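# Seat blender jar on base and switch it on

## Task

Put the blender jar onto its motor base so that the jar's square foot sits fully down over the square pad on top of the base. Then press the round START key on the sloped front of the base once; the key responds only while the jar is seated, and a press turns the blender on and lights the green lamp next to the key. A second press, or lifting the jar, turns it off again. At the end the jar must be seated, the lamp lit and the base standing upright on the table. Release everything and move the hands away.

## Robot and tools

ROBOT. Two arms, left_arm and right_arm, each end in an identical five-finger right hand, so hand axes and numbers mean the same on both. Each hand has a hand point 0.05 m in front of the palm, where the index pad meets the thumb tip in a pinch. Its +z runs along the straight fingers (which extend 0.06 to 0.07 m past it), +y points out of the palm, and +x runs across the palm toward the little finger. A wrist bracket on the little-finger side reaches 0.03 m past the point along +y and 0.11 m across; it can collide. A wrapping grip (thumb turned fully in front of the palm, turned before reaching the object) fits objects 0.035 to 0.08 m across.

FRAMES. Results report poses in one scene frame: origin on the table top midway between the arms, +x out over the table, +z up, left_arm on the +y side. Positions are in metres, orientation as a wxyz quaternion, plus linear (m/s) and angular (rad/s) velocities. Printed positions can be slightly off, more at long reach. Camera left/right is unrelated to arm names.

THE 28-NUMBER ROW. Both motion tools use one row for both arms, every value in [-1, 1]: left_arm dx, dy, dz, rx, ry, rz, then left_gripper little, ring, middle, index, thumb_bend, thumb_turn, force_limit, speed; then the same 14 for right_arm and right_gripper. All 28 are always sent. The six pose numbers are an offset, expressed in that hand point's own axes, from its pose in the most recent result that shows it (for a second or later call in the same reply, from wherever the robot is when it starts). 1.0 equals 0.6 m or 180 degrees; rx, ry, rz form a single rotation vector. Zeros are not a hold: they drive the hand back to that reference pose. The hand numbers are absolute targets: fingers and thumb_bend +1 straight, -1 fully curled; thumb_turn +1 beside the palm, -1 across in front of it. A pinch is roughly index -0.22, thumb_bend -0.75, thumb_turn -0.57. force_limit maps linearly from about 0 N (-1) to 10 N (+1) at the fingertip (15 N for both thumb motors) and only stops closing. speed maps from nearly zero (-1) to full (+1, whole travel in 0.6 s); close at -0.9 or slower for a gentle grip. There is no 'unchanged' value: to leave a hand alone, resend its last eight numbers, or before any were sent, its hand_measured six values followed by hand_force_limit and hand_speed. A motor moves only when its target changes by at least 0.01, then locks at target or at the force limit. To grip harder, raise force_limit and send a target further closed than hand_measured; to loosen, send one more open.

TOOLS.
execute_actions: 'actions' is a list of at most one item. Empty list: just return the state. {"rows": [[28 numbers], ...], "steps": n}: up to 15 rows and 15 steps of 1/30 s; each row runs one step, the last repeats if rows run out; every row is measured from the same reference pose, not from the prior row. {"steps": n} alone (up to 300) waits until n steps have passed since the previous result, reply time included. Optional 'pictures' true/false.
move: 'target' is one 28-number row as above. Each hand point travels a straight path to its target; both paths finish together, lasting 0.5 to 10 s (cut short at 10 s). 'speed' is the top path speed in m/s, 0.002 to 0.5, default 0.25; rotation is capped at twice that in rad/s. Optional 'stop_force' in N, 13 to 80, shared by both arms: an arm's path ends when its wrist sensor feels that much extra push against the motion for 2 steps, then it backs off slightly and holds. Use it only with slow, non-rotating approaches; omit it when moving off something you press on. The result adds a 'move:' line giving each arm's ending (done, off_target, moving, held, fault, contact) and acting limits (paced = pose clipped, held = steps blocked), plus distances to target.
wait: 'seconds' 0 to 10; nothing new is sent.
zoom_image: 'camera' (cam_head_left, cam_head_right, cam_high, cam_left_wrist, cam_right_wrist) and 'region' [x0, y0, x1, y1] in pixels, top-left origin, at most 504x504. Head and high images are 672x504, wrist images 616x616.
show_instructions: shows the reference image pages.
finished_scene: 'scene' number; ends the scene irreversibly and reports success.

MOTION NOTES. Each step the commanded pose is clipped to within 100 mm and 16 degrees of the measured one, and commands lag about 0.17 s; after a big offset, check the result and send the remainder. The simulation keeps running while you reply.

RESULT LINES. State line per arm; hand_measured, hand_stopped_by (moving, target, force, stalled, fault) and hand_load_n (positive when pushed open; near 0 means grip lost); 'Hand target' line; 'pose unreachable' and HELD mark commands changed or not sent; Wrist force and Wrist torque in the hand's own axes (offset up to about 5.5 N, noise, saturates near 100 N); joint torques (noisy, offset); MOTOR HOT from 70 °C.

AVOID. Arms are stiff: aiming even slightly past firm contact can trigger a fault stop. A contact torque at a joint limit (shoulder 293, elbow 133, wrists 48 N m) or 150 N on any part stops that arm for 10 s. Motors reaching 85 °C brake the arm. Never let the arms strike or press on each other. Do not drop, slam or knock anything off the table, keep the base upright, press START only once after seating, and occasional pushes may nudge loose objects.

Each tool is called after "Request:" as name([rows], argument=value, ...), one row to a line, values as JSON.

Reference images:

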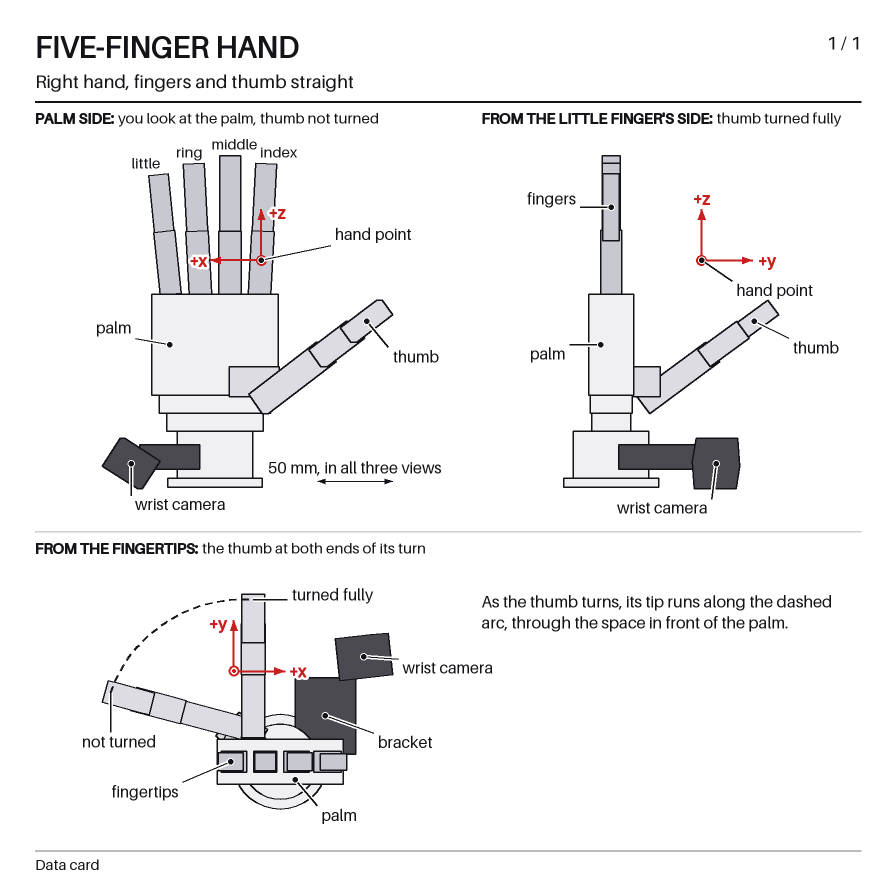

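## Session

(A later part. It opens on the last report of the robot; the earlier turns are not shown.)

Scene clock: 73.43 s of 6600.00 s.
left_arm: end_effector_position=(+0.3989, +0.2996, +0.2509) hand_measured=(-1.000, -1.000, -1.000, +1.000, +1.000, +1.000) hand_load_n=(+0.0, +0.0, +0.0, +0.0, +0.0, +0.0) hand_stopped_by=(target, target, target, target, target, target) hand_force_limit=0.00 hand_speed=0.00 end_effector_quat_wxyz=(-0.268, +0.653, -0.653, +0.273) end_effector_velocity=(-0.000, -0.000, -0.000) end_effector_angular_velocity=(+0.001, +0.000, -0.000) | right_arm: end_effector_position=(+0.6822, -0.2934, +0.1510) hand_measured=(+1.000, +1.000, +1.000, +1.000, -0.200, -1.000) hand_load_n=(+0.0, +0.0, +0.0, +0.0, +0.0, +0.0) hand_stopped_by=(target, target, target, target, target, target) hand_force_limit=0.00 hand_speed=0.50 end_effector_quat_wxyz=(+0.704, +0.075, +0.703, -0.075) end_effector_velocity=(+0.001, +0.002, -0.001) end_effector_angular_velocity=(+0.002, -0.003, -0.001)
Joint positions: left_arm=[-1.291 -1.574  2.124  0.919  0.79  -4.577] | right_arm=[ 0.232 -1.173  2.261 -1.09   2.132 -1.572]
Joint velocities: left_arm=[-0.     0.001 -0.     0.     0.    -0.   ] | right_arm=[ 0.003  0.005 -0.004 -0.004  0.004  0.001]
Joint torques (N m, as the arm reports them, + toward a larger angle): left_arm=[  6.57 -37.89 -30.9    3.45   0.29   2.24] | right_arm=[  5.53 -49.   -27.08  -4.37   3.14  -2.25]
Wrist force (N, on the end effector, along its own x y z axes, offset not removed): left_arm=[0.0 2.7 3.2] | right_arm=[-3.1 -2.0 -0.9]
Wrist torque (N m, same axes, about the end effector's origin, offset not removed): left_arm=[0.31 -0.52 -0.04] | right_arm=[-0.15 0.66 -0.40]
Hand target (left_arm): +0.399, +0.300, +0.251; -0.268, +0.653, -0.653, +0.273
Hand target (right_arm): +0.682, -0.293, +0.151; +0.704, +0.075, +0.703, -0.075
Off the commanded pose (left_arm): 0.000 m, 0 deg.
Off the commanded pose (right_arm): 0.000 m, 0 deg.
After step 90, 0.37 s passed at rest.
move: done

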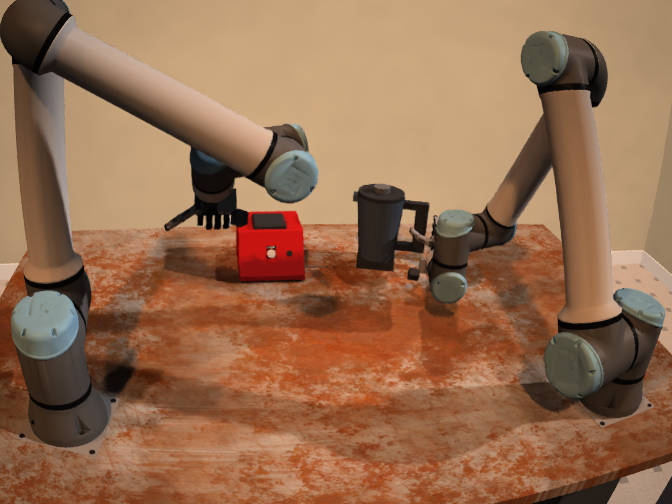

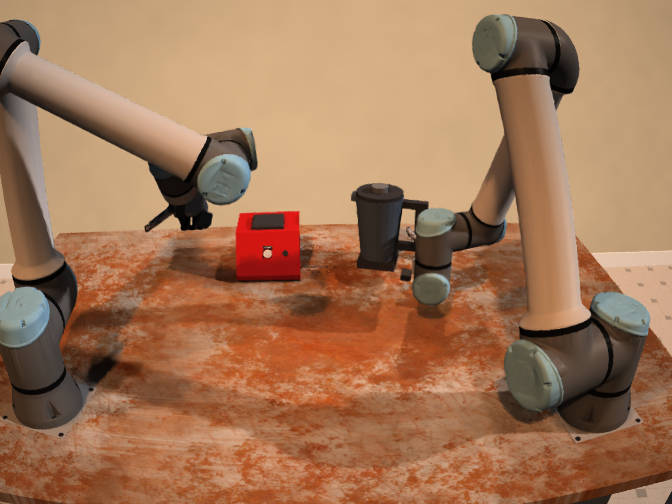

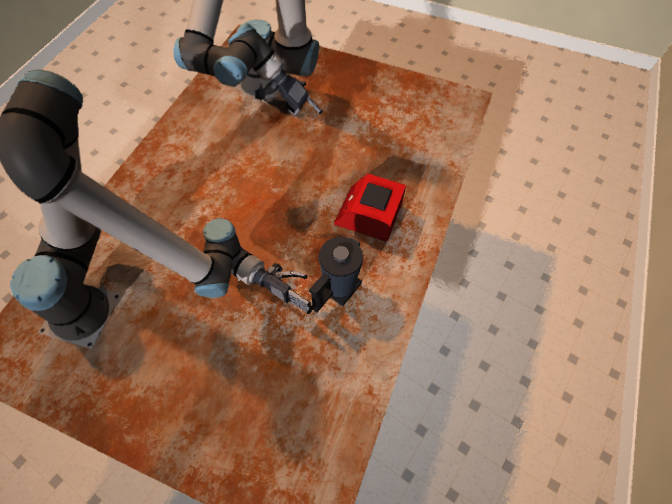

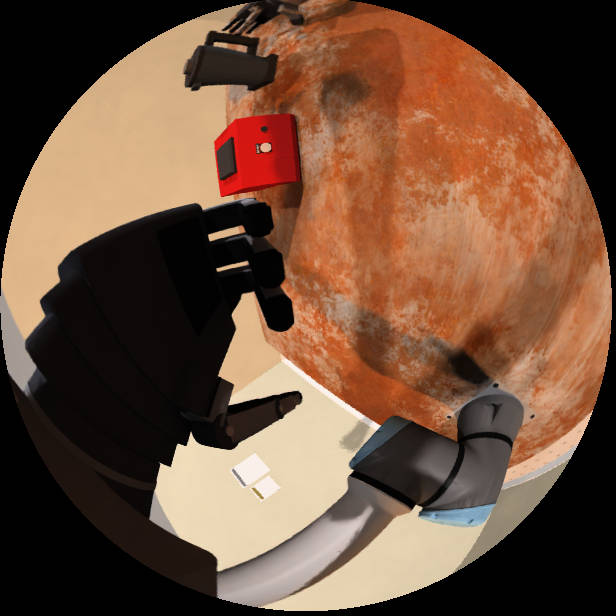

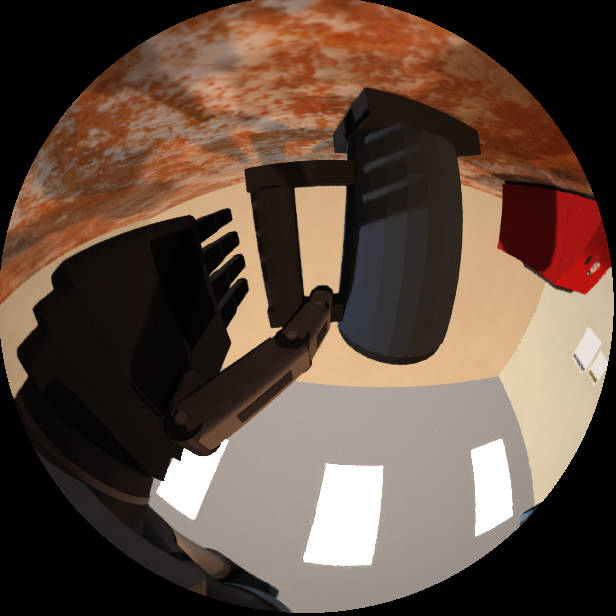

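Request:
move(target=[0,0,0,0,0,0,-1,-1,-1,1,1,1,0,0, 0.013,0.012,0.11,0,0,0,1,1,1,1,-0.3,-1,0,0.5], speed=0.05, stop_force=15)

Request:
zoom_image(camera="cam_high", region=[240, 220, 380, 340])

Scene clock: 79.60 s of 6600.00 s.
left_arm: end_effector_position=(+0.3989, +0.2996, +0.2509) hand_measured=(-1.000, -1.000, -1.000, +1.000, +1.000, +1.000) hand_load_n=(+0.0, +0.0, +0.0, +0.0, +0.0, +0.0) hand_stopped_by=(target, target, target, target, target, target) hand_force_limit=0.00 hand_speed=0.00 end_effector_quat_wxyz=(-0.268, +0.653, -0.653, +0.273) end_effector_velocity=(-0.000, -0.000, -0.000) end_effector_angular_velocity=(+0.000, +0.001, -0.001) | right_arm: end_effector_position=(+0.7479, -0.3002, +0.1435) hand_measured=(+1.000, +1.000, +1.000, +1.000, -0.300, -1.000) hand_load_n=(+0.0, +0.0, +0.0, +0.0, +0.0, +0.0) hand_stopped_by=(target, target, target, target, target, target) hand_force_limit=0.00 hand_speed=0.50 end_effector_quat_wxyz=(+0.704, +0.075, +0.703, -0.075) end_effector_velocity=(+0.004, -0.001, +0.001) end_effector_angular_velocity=(+0.001, -0.002, -0.001)
Joint positions: left_arm=[-1.291 -1.574  2.124  0.919  0.79  -4.577] | right_arm=[ 0.181 -1.11   2.166 -1.058  2.08  -1.572]
Joint velocities: left_arm=[-0.001  0.     0.    -0.001  0.001  0.   ] | right_arm=[-0.003  0.002 -0.005  0.001 -0.002  0.   ]
Joint torques (N m, as the arm reports them, + toward a larger angle): left_arm=[  8.48 -36.89 -35.16   2.56   0.48   3.13] | right_arm=[-14.98 -55.35 -28.69   0.59  -2.59   2.69]
Wrist force (N, on the end effector, along its own x y z axes, offset not removed): left_arm=[-1.1 3.1 -2.1] | right_arm=[-4.6 1.3 3.4]
Wrist torque (N m, same axes, about the end effector's origin, offset not removed): left_arm=[0.62 -0.18 -0.04] | right_arm=[-0.01 0.94 -0.20]
Hand target (left_arm): +0.399, +0.300, +0.251; -0.268, +0.653, -0.653, +0.273
Hand target (right_arm): +0.748, -0.300, +0.143; +0.704, +0.075, +0.703, -0.075
Off the commanded pose (left_arm): 0.000 m, 0 deg.
Off the commanded pose (right_arm): 0.000 m, 0 deg.
After step 90, 1.40 s passed at rest.
move: done

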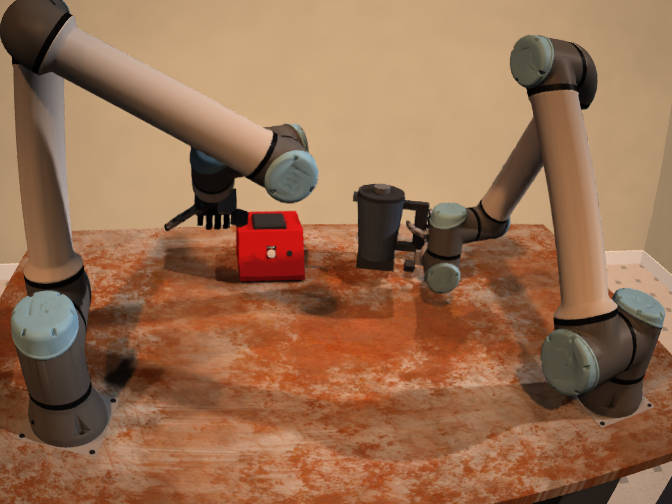

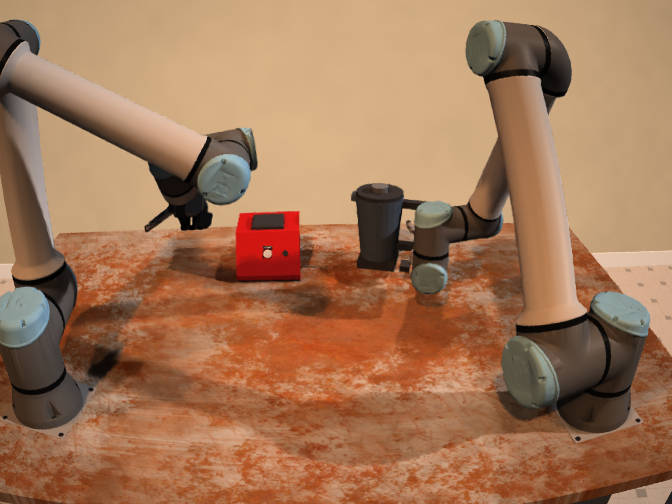

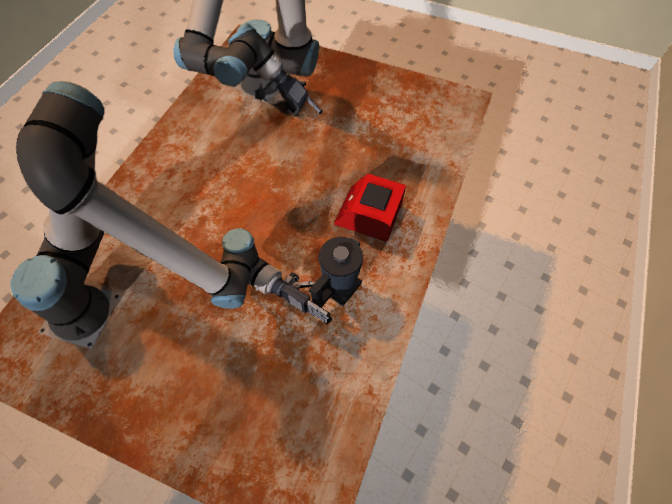

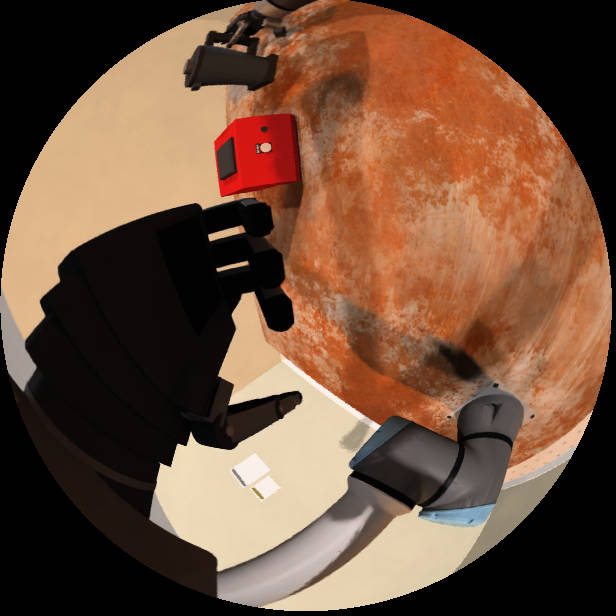

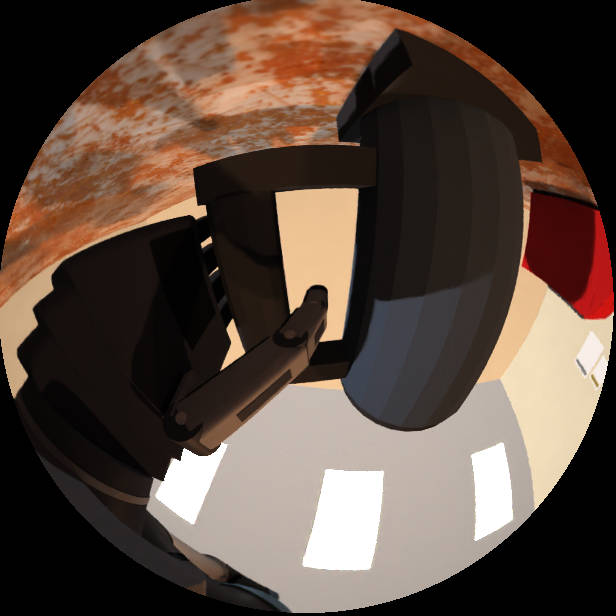

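Region (240, 220, 380, 340) of cam_high's 672x504 image, scaled by 3.600, with more detail than that image has; it fills the top 432 rows of this view, and the rest is white.

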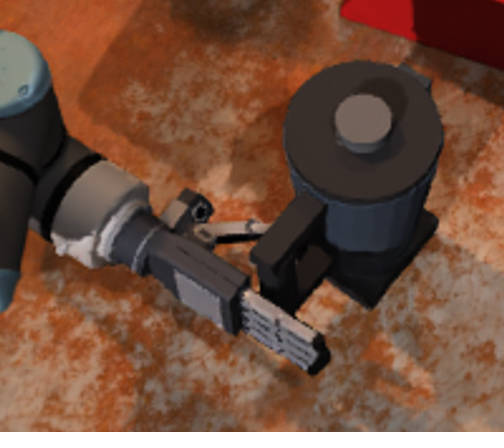

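Request:
move(target=[0,0,0,0,0,0,-1,-1,-1,1,1,1,0,0, 0,0.003,0.037,0,0,0,1,1,1,1,-0.3,-1,0,0.5], speed=0.03, stop_force=15)

Request:
zoom_image(camera="cam_high", region=[240, 220, 380, 340])

Scene clock: 82.73 s of 6600.00 s.
left_arm: end_effector_position=(+0.3989, +0.2996, +0.2509) hand_measured=(-1.000, -1.000, -1.000, +1.000, +1.000, +1.000) hand_load_n=(+0.0, +0.0, +0.0, +0.0, +0.0, +0.0) hand_stopped_by=(target, target, target, target, target, target) hand_force_limit=0.00 hand_speed=0.00 end_effector_quat_wxyz=(-0.268, +0.653, -0.653, +0.273) end_effector_velocity=(-0.000, +0.000, +0.000) end_effector_angular_velocity=(-0.002, -0.000, +0.000) | right_arm: end_effector_position=(+0.7697, -0.3031, +0.1436) hand_measured=(+1.000, +1.000, +1.000, +1.000, -0.300, -1.000) hand_load_n=(+0.0, +0.0, +0.0, +0.0, +0.0, +0.0) hand_stopped_by=(target, target, target, target, target, target) hand_force_limit=0.00 hand_speed=0.50 end_effector_quat_wxyz=(+0.704, +0.075, +0.703, -0.075) end_effector_velocity=(+0.001, +0.000, -0.001) end_effector_angular_velocity=(-0.001, +0.002, +0.002)
Joint positions: left_arm=[-1.291 -1.574  2.124  0.919  0.79  -4.577] | right_arm=[ 0.165 -1.093  2.133 -1.041  2.064 -1.571]
Joint velocities: left_arm=[-0.    -0.002  0.001 -0.    -0.    -0.   ] | right_arm=[-0.001  0.003 -0.003  0.002 -0.002  0.   ]
Joint torques (N m, as the arm reports them, + toward a larger angle): left_arm=[  5.54 -39.19 -32.69   3.06  -0.08   3.13] | right_arm=[-16.86 -56.77 -31.68   0.36  -2.1    2.62]
Wrist force (N, on the end effector, along its own x y z axes, offset not removed): left_arm=[-2.7 1.3 1.0] | right_arm=[-8.5 -0.6 0.9]
Wrist torque (N m, same axes, about the end effector's origin, offset not removed): left_arm=[0.19 0.01 -0.04] | right_arm=[-0.26 1.31 -0.48]
Hand target (left_arm): +0.399, +0.300, +0.251; -0.268, +0.653, -0.653, +0.273
Hand target (right_arm): +0.770, -0.303, +0.144; +0.704, +0.075, +0.703, -0.075
Off the commanded pose (left_arm): 0.000 m, 0 deg.
Off the commanded pose (right_arm): 0.000 m, 0 deg.
move: done

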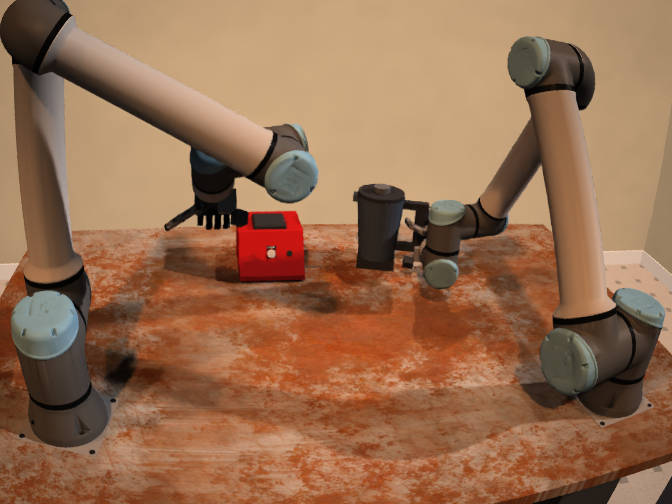

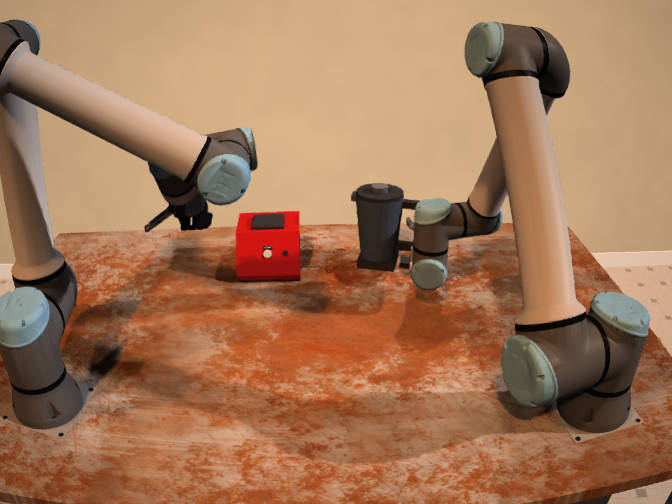

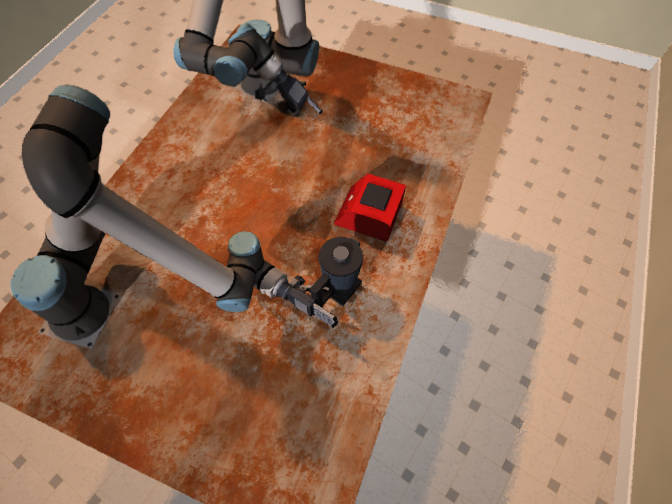

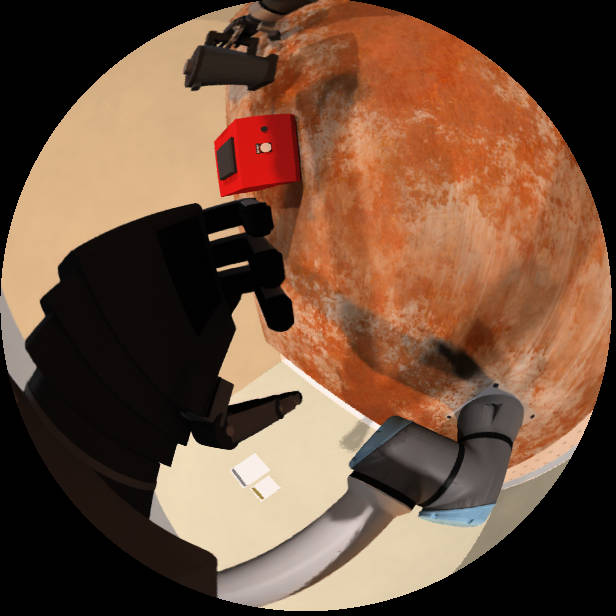

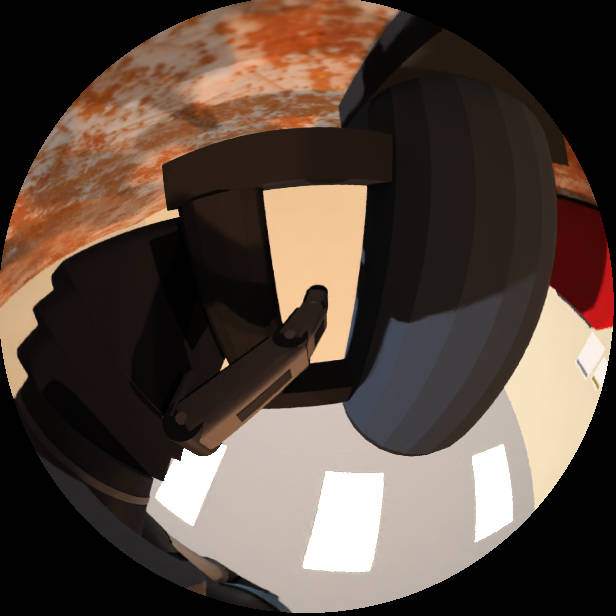

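Region (240, 220, 380, 340) of cam_high's 672x504 image, scaled by 3.600, with more detail than that image has; it fills the top 432 rows of this view, and the rest is white.

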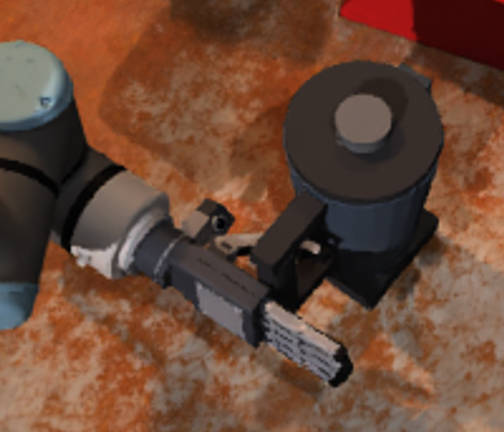

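Request:
move(target=[0,0,0,0,0,0,-1,-1,-1,1,1,1,0,0, 0,0,0,0,0,0,-1,-1,-1,-1,-1,-1,0.6,-0.6], speed=0.03)

Request:
zoom_image(camera="cam_high", region=[240, 220, 380, 340])

Scene clock: 87.80 s of 6600.00 s.
left_arm: end_effector_position=(+0.3989, +0.2996, +0.2509) hand_measured=(-1.000, -1.000, -1.000, +1.000, +1.000, +1.000) hand_load_n=(+0.0, +0.0, +0.0, +0.0, +0.0, +0.0) hand_stopped_by=(target, target, target, target, target, target) hand_force_limit=0.00 hand_speed=0.00 end_effector_quat_wxyz=(-0.268, +0.653, -0.653, +0.273) end_effector_velocity=(-0.000, +0.001, -0.001) end_effector_angular_velocity=(+0.004, +0.001, +0.000) | right_arm: end_effector_position=(+0.7697, -0.3031, +0.1436) hand_measured=(-0.718, -0.704, -0.238, -0.260, -0.838, -1.000) hand_load_n=(+11.5, +10.0, +7.0, +10.0, +13.0, +0.5) hand_stopped_by=(force, force, force, force, force, target) hand_force_limit=0.60 hand_speed=-0.60 end_effector_quat_wxyz=(+0.704, +0.075, +0.703, -0.075) end_effector_velocity=(-0.000, +0.001, +0.001) end_effector_angular_velocity=(+0.001, -0.001, +0.001)
Joint positions: left_arm=[-1.291 -1.574  2.124  0.919  0.79  -4.577] | right_arm=[ 0.165 -1.093  2.133 -1.041  2.064 -1.571]
Joint velocities: left_arm=[ 0.     0.001  0.001  0.001  0.001 -0.   ] | right_arm=[ 0.001 -0.    -0.    -0.     0.     0.001]
Joint torques (N m, as the arm reports them, + toward a larger angle): left_arm=[  5.18 -37.99 -27.57   1.46   0.     2.7 ] | right_arm=[  3.61 -79.99 -28.59  -3.16   2.36   1.01]
Wrist force (N, on the end effector, along its own x y z axes, offset not removed): left_arm=[-3.6 4.1 -0.5] | right_arm=[-5.8 0.5 5.5]
Wrist torque (N m, same axes, about the end effector's origin, offset not removed): left_arm=[0.73 0.24 -0.15] | right_arm=[0.14 0.41 -0.60]
Hand target (left_arm): +0.399, +0.300, +0.251; -0.268, +0.653, -0.653, +0.273
Hand target (right_arm): +0.770, -0.303, +0.144; +0.704, +0.075, +0.703, -0.075
Off the commanded pose (left_arm): 0.000 m, 0 deg.
Off the commanded pose (right_arm): 0.000 m, 0 deg.
move: done

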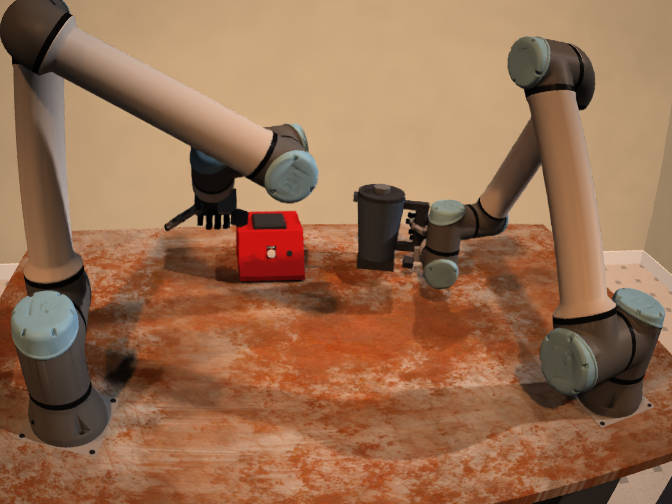

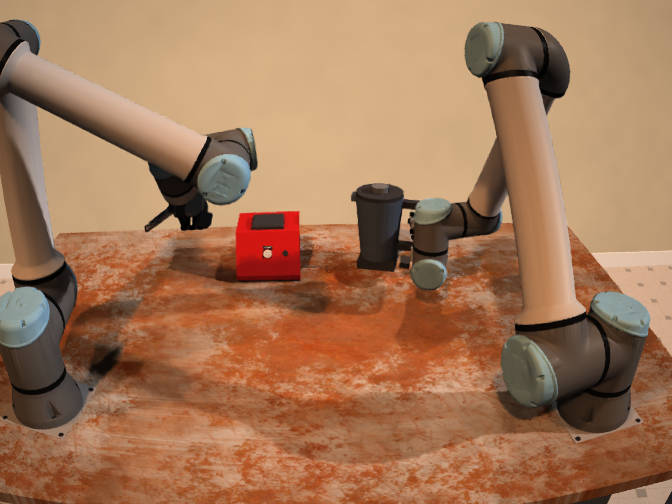

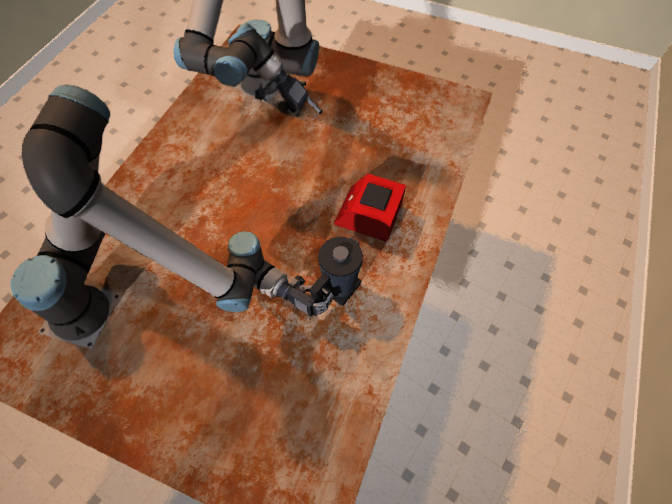

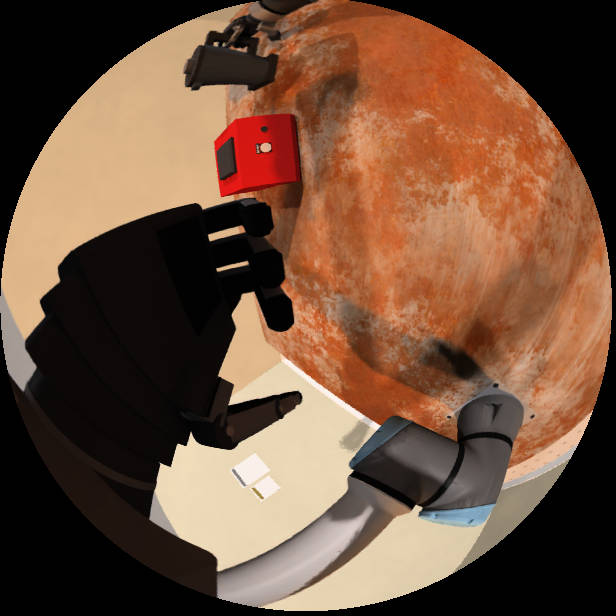

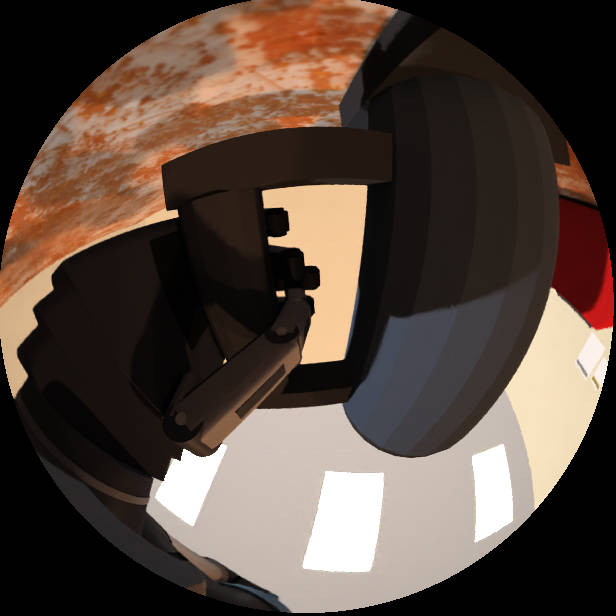

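Region (240, 220, 380, 340) of cam_high's 672x504 image, scaled by 3.600, with more detail than that image has; it fills the top 432 rows of this view, and the rest is white.

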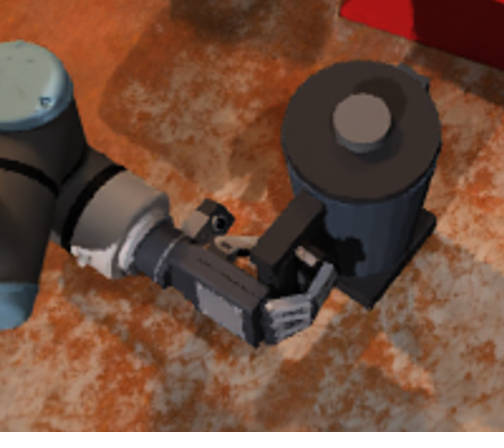

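Request:
execute_actions([
  {"rows": [[0,0,0,0,0,0,-1,-1,-1,1,1,1,0,0, 0,0,0,0,0,0,-1,-1,0,0,0.15,-1,0.6,0.3]], "steps": 15},
], pictures=false)

Request:
move(target=[0,0,0,0,0,0,-1,-1,-1,1,1,1,0,0, 0,0,0,0,0,0,-0.98,-0.98,-1,-1,0.15,-1,0.6,-0.6], speed=0.03)

Scene clock: 90.90 s of 6600.00 s.
left_arm: end_effector_position=(+0.3989, +0.2996, +0.2509) hand_measured=(-1.000, -1.000, -1.000, +1.000, +1.000, +1.000) hand_load_n=(+0.0, +0.0, +0.0, +0.0, +0.0, +0.0) hand_stopped_by=(target, target, target, target, target, target) hand_force_limit=0.00 hand_speed=0.00 end_effector_quat_wxyz=(-0.268, +0.653, -0.653, +0.273) end_effector_velocity=(-0.000, -0.001, +0.001) end_effector_angular_velocity=(-0.002, -0.000, -0.001) | right_arm: end_effector_position=(+0.7697, -0.3030, +0.1436) hand_measured=(-0.718, -0.704, +0.000, +0.000, -0.302, -1.000) hand_load_n=(+7.5, +5.5, +0.0, +0.0, +0.0, +0.0) hand_stopped_by=(force, force, target, target, moving, target) hand_force_limit=0.60 hand_speed=0.30 end_effector_quat_wxyz=(+0.704, +0.075, +0.703, -0.075) end_effector_velocity=(-0.001, -0.000, -0.002) end_effector_angular_velocity=(+0.000, +0.002, -0.000)
Joint positions: left_arm=[-1.291 -1.574  2.124  0.919  0.79  -4.577] | right_arm=[ 0.165 -1.093  2.133 -1.041  2.064 -1.571]
Joint velocities: left_arm=[-0.001 -0.    -0.002 -0.     0.     0.   ] | right_arm=[-0.     0.001  0.001  0.    -0.     0.001]
Joint torques (N m, as the arm reports them, + toward a larger angle): left_arm=[  7.2  -36.12 -29.91   1.26   0.46   2.74] | right_arm=[ -1.81 -60.86 -21.48  -1.19  -0.58  -0.95]
Wrist force (N, on the end effector, along its own x y z axes, offset not removed): left_arm=[-2.1 2.8 -1.8] | right_arm=[-5.9 4.1 -2.2]
Wrist torque (N m, same axes, about the end effector's origin, offset not removed): left_arm=[0.67 -0.08 -0.10] | right_arm=[0.68 1.04 0.09]
Hand target (left_arm): +0.399, +0.300, +0.251; -0.268, +0.653, -0.653, +0.273
Hand target (right_arm): +0.770, -0.303, +0.144; +0.704, +0.075, +0.703, -0.075
Off the commanded pose (left_arm): 0.000 m, 0 deg.
Off the commanded pose (right_arm): 0.000 m, 0 deg.
Steps of this call (steps 1 to 78: nothing new was sent; steps 79 to 93: all 15 steps of this action). Readings (end_effector_position | what the end effector reports):
79: left_arm (+0.3989, +0.2996, +0.2509) | right_arm (+0.7697, -0.3031, +0.1436) | left_arm hand_measured=(-1.000, -1.000, -1.000, +1.000, +1.000, +1.000) hand_load_n=(+0.0, +0.0, +0.0, +0.0, +0.0, +0.0) hand_stopped_by=(target, target, target, target, target, target) hand_force_limit=0.00 hand_speed=0.00 | right_arm hand_measured=(-0.718, -0.704, -0.238, -0.260, -0.838, -1.000) hand_load_n=(+11.5, +10.0, +7.0, +10.0, +13.0, +0.5) hand_stopped_by=(force, force, moving, moving, moving, target) hand_force_limit=0.60 hand_speed=0.30
80: left_arm (+0.3989, +0.2996, +0.2509) | right_arm (+0.7697, -0.3031, +0.1436) | left_arm hand_measured=(-1.000, -1.000, -1.000, +1.000, +1.000, +1.000) hand_load_n=(+0.0, +0.0, +0.0, +0.0, +0.0, +0.0) hand_stopped_by=(target, target, target, target, target, target) hand_force_limit=0.00 hand_speed=0.00 | right_arm hand_measured=(-0.718, -0.704, -0.238, -0.260, -0.838, -1.000) hand_load_n=(+11.5, +10.0, +7.0, +10.0, +13.0, +0.5) hand_stopped_by=(force, force, moving, moving, moving, target) hand_force_limit=0.60 hand_speed=0.30
82: left_arm (+0.3989, +0.2996, +0.2509) | right_arm (+0.7697, -0.3030, +0.1436) | left_arm hand_measured=(-1.000, -1.000, -1.000, +1.000, +1.000, +1.000) hand_load_n=(+0.0, +0.0, +0.0, +0.0, +0.0, +0.0) hand_stopped_by=(target, target, target, target, target, target) hand_force_limit=0.00 hand_speed=0.00 | right_arm hand_measured=(-0.718, -0.704, -0.174, -0.196, -0.800, -1.000) hand_load_n=(+11.5, +10.5, +0.5, +0.0, +6.5, +1.0) hand_stopped_by=(force, force, moving, moving, moving, target) hand_force_limit=0.60 hand_speed=0.30
86: left_arm (+0.3989, +0.2996, +0.2509) | right_arm (+0.7697, -0.3030, +0.1436) | left_arm hand_measured=(-1.000, -1.000, -1.000, +1.000, +1.000, +1.000) hand_load_n=(+0.0, +0.0, +0.0, +0.0, +0.0, +0.0) hand_stopped_by=(target, target, target, target, target, target) hand_force_limit=0.00 hand_speed=0.00 | right_arm hand_measured=(-0.718, -0.704, +0.000, +0.000, -0.620, -1.000) hand_load_n=(+7.5, +5.5, +0.0, +0.0, +0.0, +0.0) hand_stopped_by=(force, force, moving, moving, moving, target) hand_force_limit=0.60 hand_speed=0.30
93: the state above

Scene clock: 92.77 s of 6600.00 s.
left_arm: end_effector_position=(+0.3989, +0.2996, +0.2509) hand_measured=(-1.000, -1.000, -1.000, +1.000, +1.000, +1.000) hand_load_n=(+0.0, +0.0, +0.0, +0.0, +0.0, +0.0) hand_stopped_by=(target, target, target, target, target, target) hand_force_limit=0.00 hand_speed=0.00 end_effector_quat_wxyz=(-0.268, +0.653, -0.653, +0.273) end_effector_velocity=(+0.000, +0.001, -0.000) end_effector_angular_velocity=(+0.001, +0.001, +0.000) | right_arm: end_effector_position=(+0.7697, -0.3030, +0.1436) hand_measured=(-0.732, -0.720, -0.724, -0.724, +0.152, -1.000) hand_load_n=(+8.0, +6.5, +10.0, +11.0, +2.0, +0.0) hand_stopped_by=(force, force, force, force, target, target) hand_force_limit=0.60 hand_speed=-0.60 end_effector_quat_wxyz=(+0.704, +0.075, +0.703, -0.075) end_effector_velocity=(+0.001, -0.001, -0.001) end_effector_angular_velocity=(+0.001, +0.001, -0.001)
Joint positions: left_arm=[-1.291 -1.574  2.124  0.919  0.79  -4.577] | right_arm=[ 0.165 -1.093  2.133 -1.041  2.064 -1.571]
Joint velocities: left_arm=[ 0.001 -0.     0.001  0.     0.001  0.   ] | right_arm=[-0.001  0.002 -0.001  0.001  0.     0.001]
Joint torques (N m, as the arm reports them, + toward a larger angle): left_arm=[  4.61 -40.51 -33.2    1.22   0.19   2.89] | right_arm=[ -2.47 -61.6  -18.08  -3.53   1.67  -0.87]
Wrist force (N, on the end effector, along its own x y z axes, offset not removed): left_arm=[-2.3 1.0 -2.2] | right_arm=[-3.8 8.4 5.3]
Wrist torque (N m, same axes, about the end effector's origin, offset not removed): left_arm=[0.47 0.11 -0.13] | right_arm=[1.14 0.81 -0.15]
Hand target (left_arm): +0.399, +0.300, +0.251; -0.268, +0.653, -0.653, +0.273
Hand target (right_arm): +0.770, -0.303, +0.144; +0.704, +0.075, +0.703, -0.075
Off the commanded pose (left_arm): 0.000 m, 0 deg.
Off the commanded pose (right_arm): 0.000 m, 0 deg.
move: done

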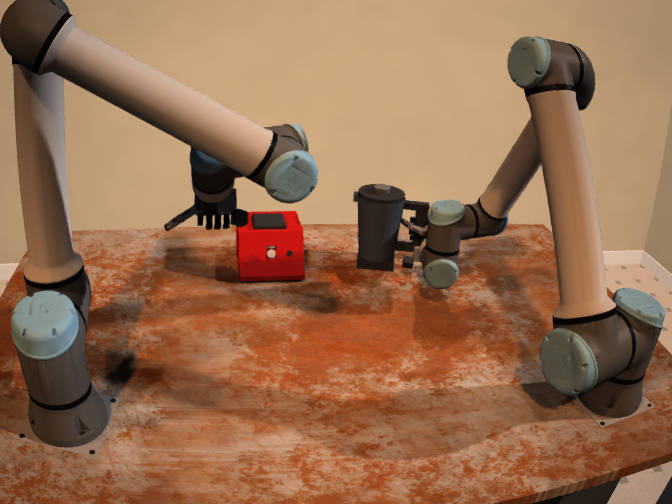

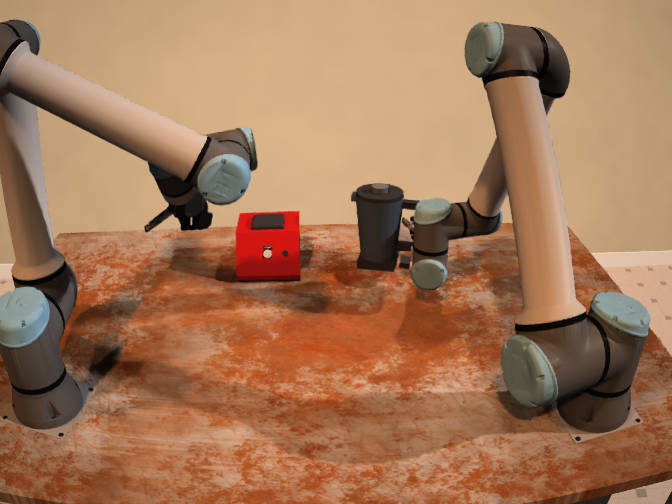

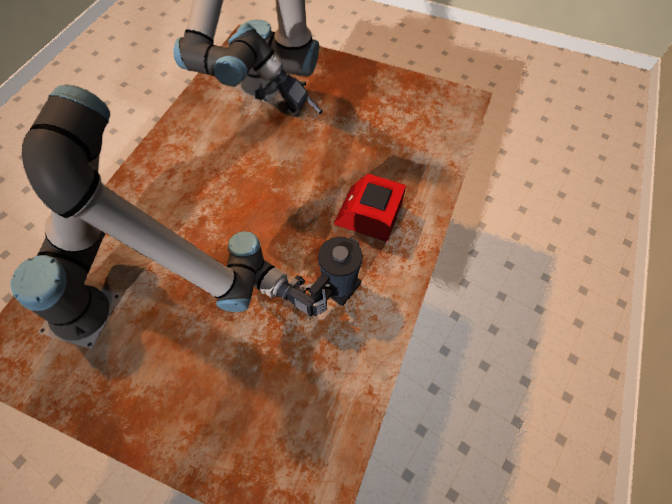

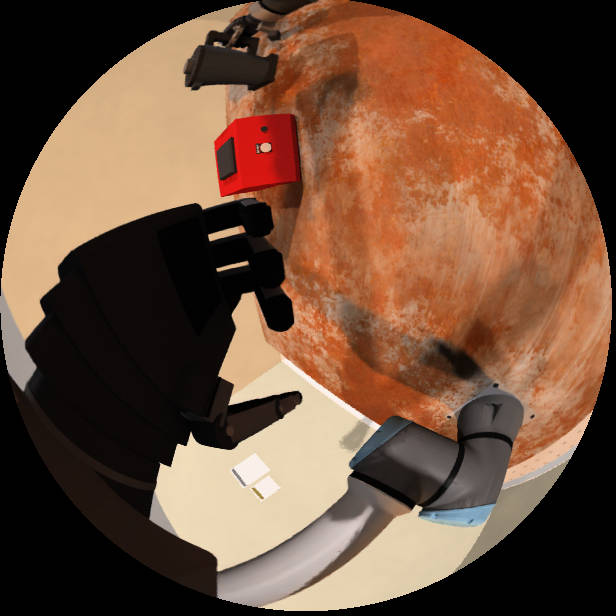

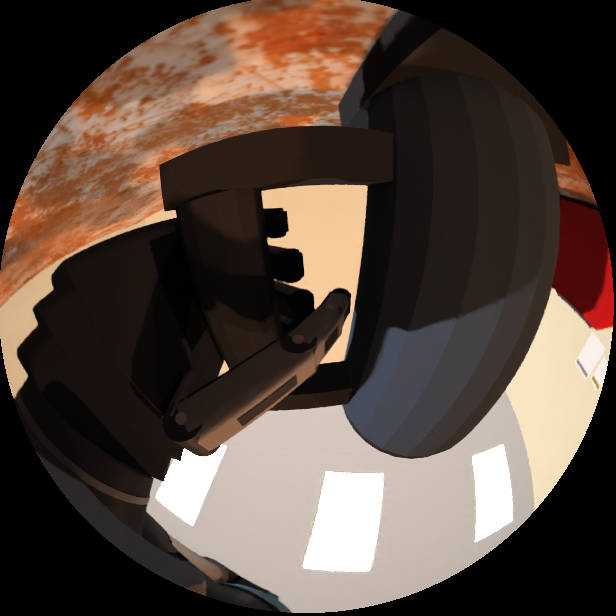

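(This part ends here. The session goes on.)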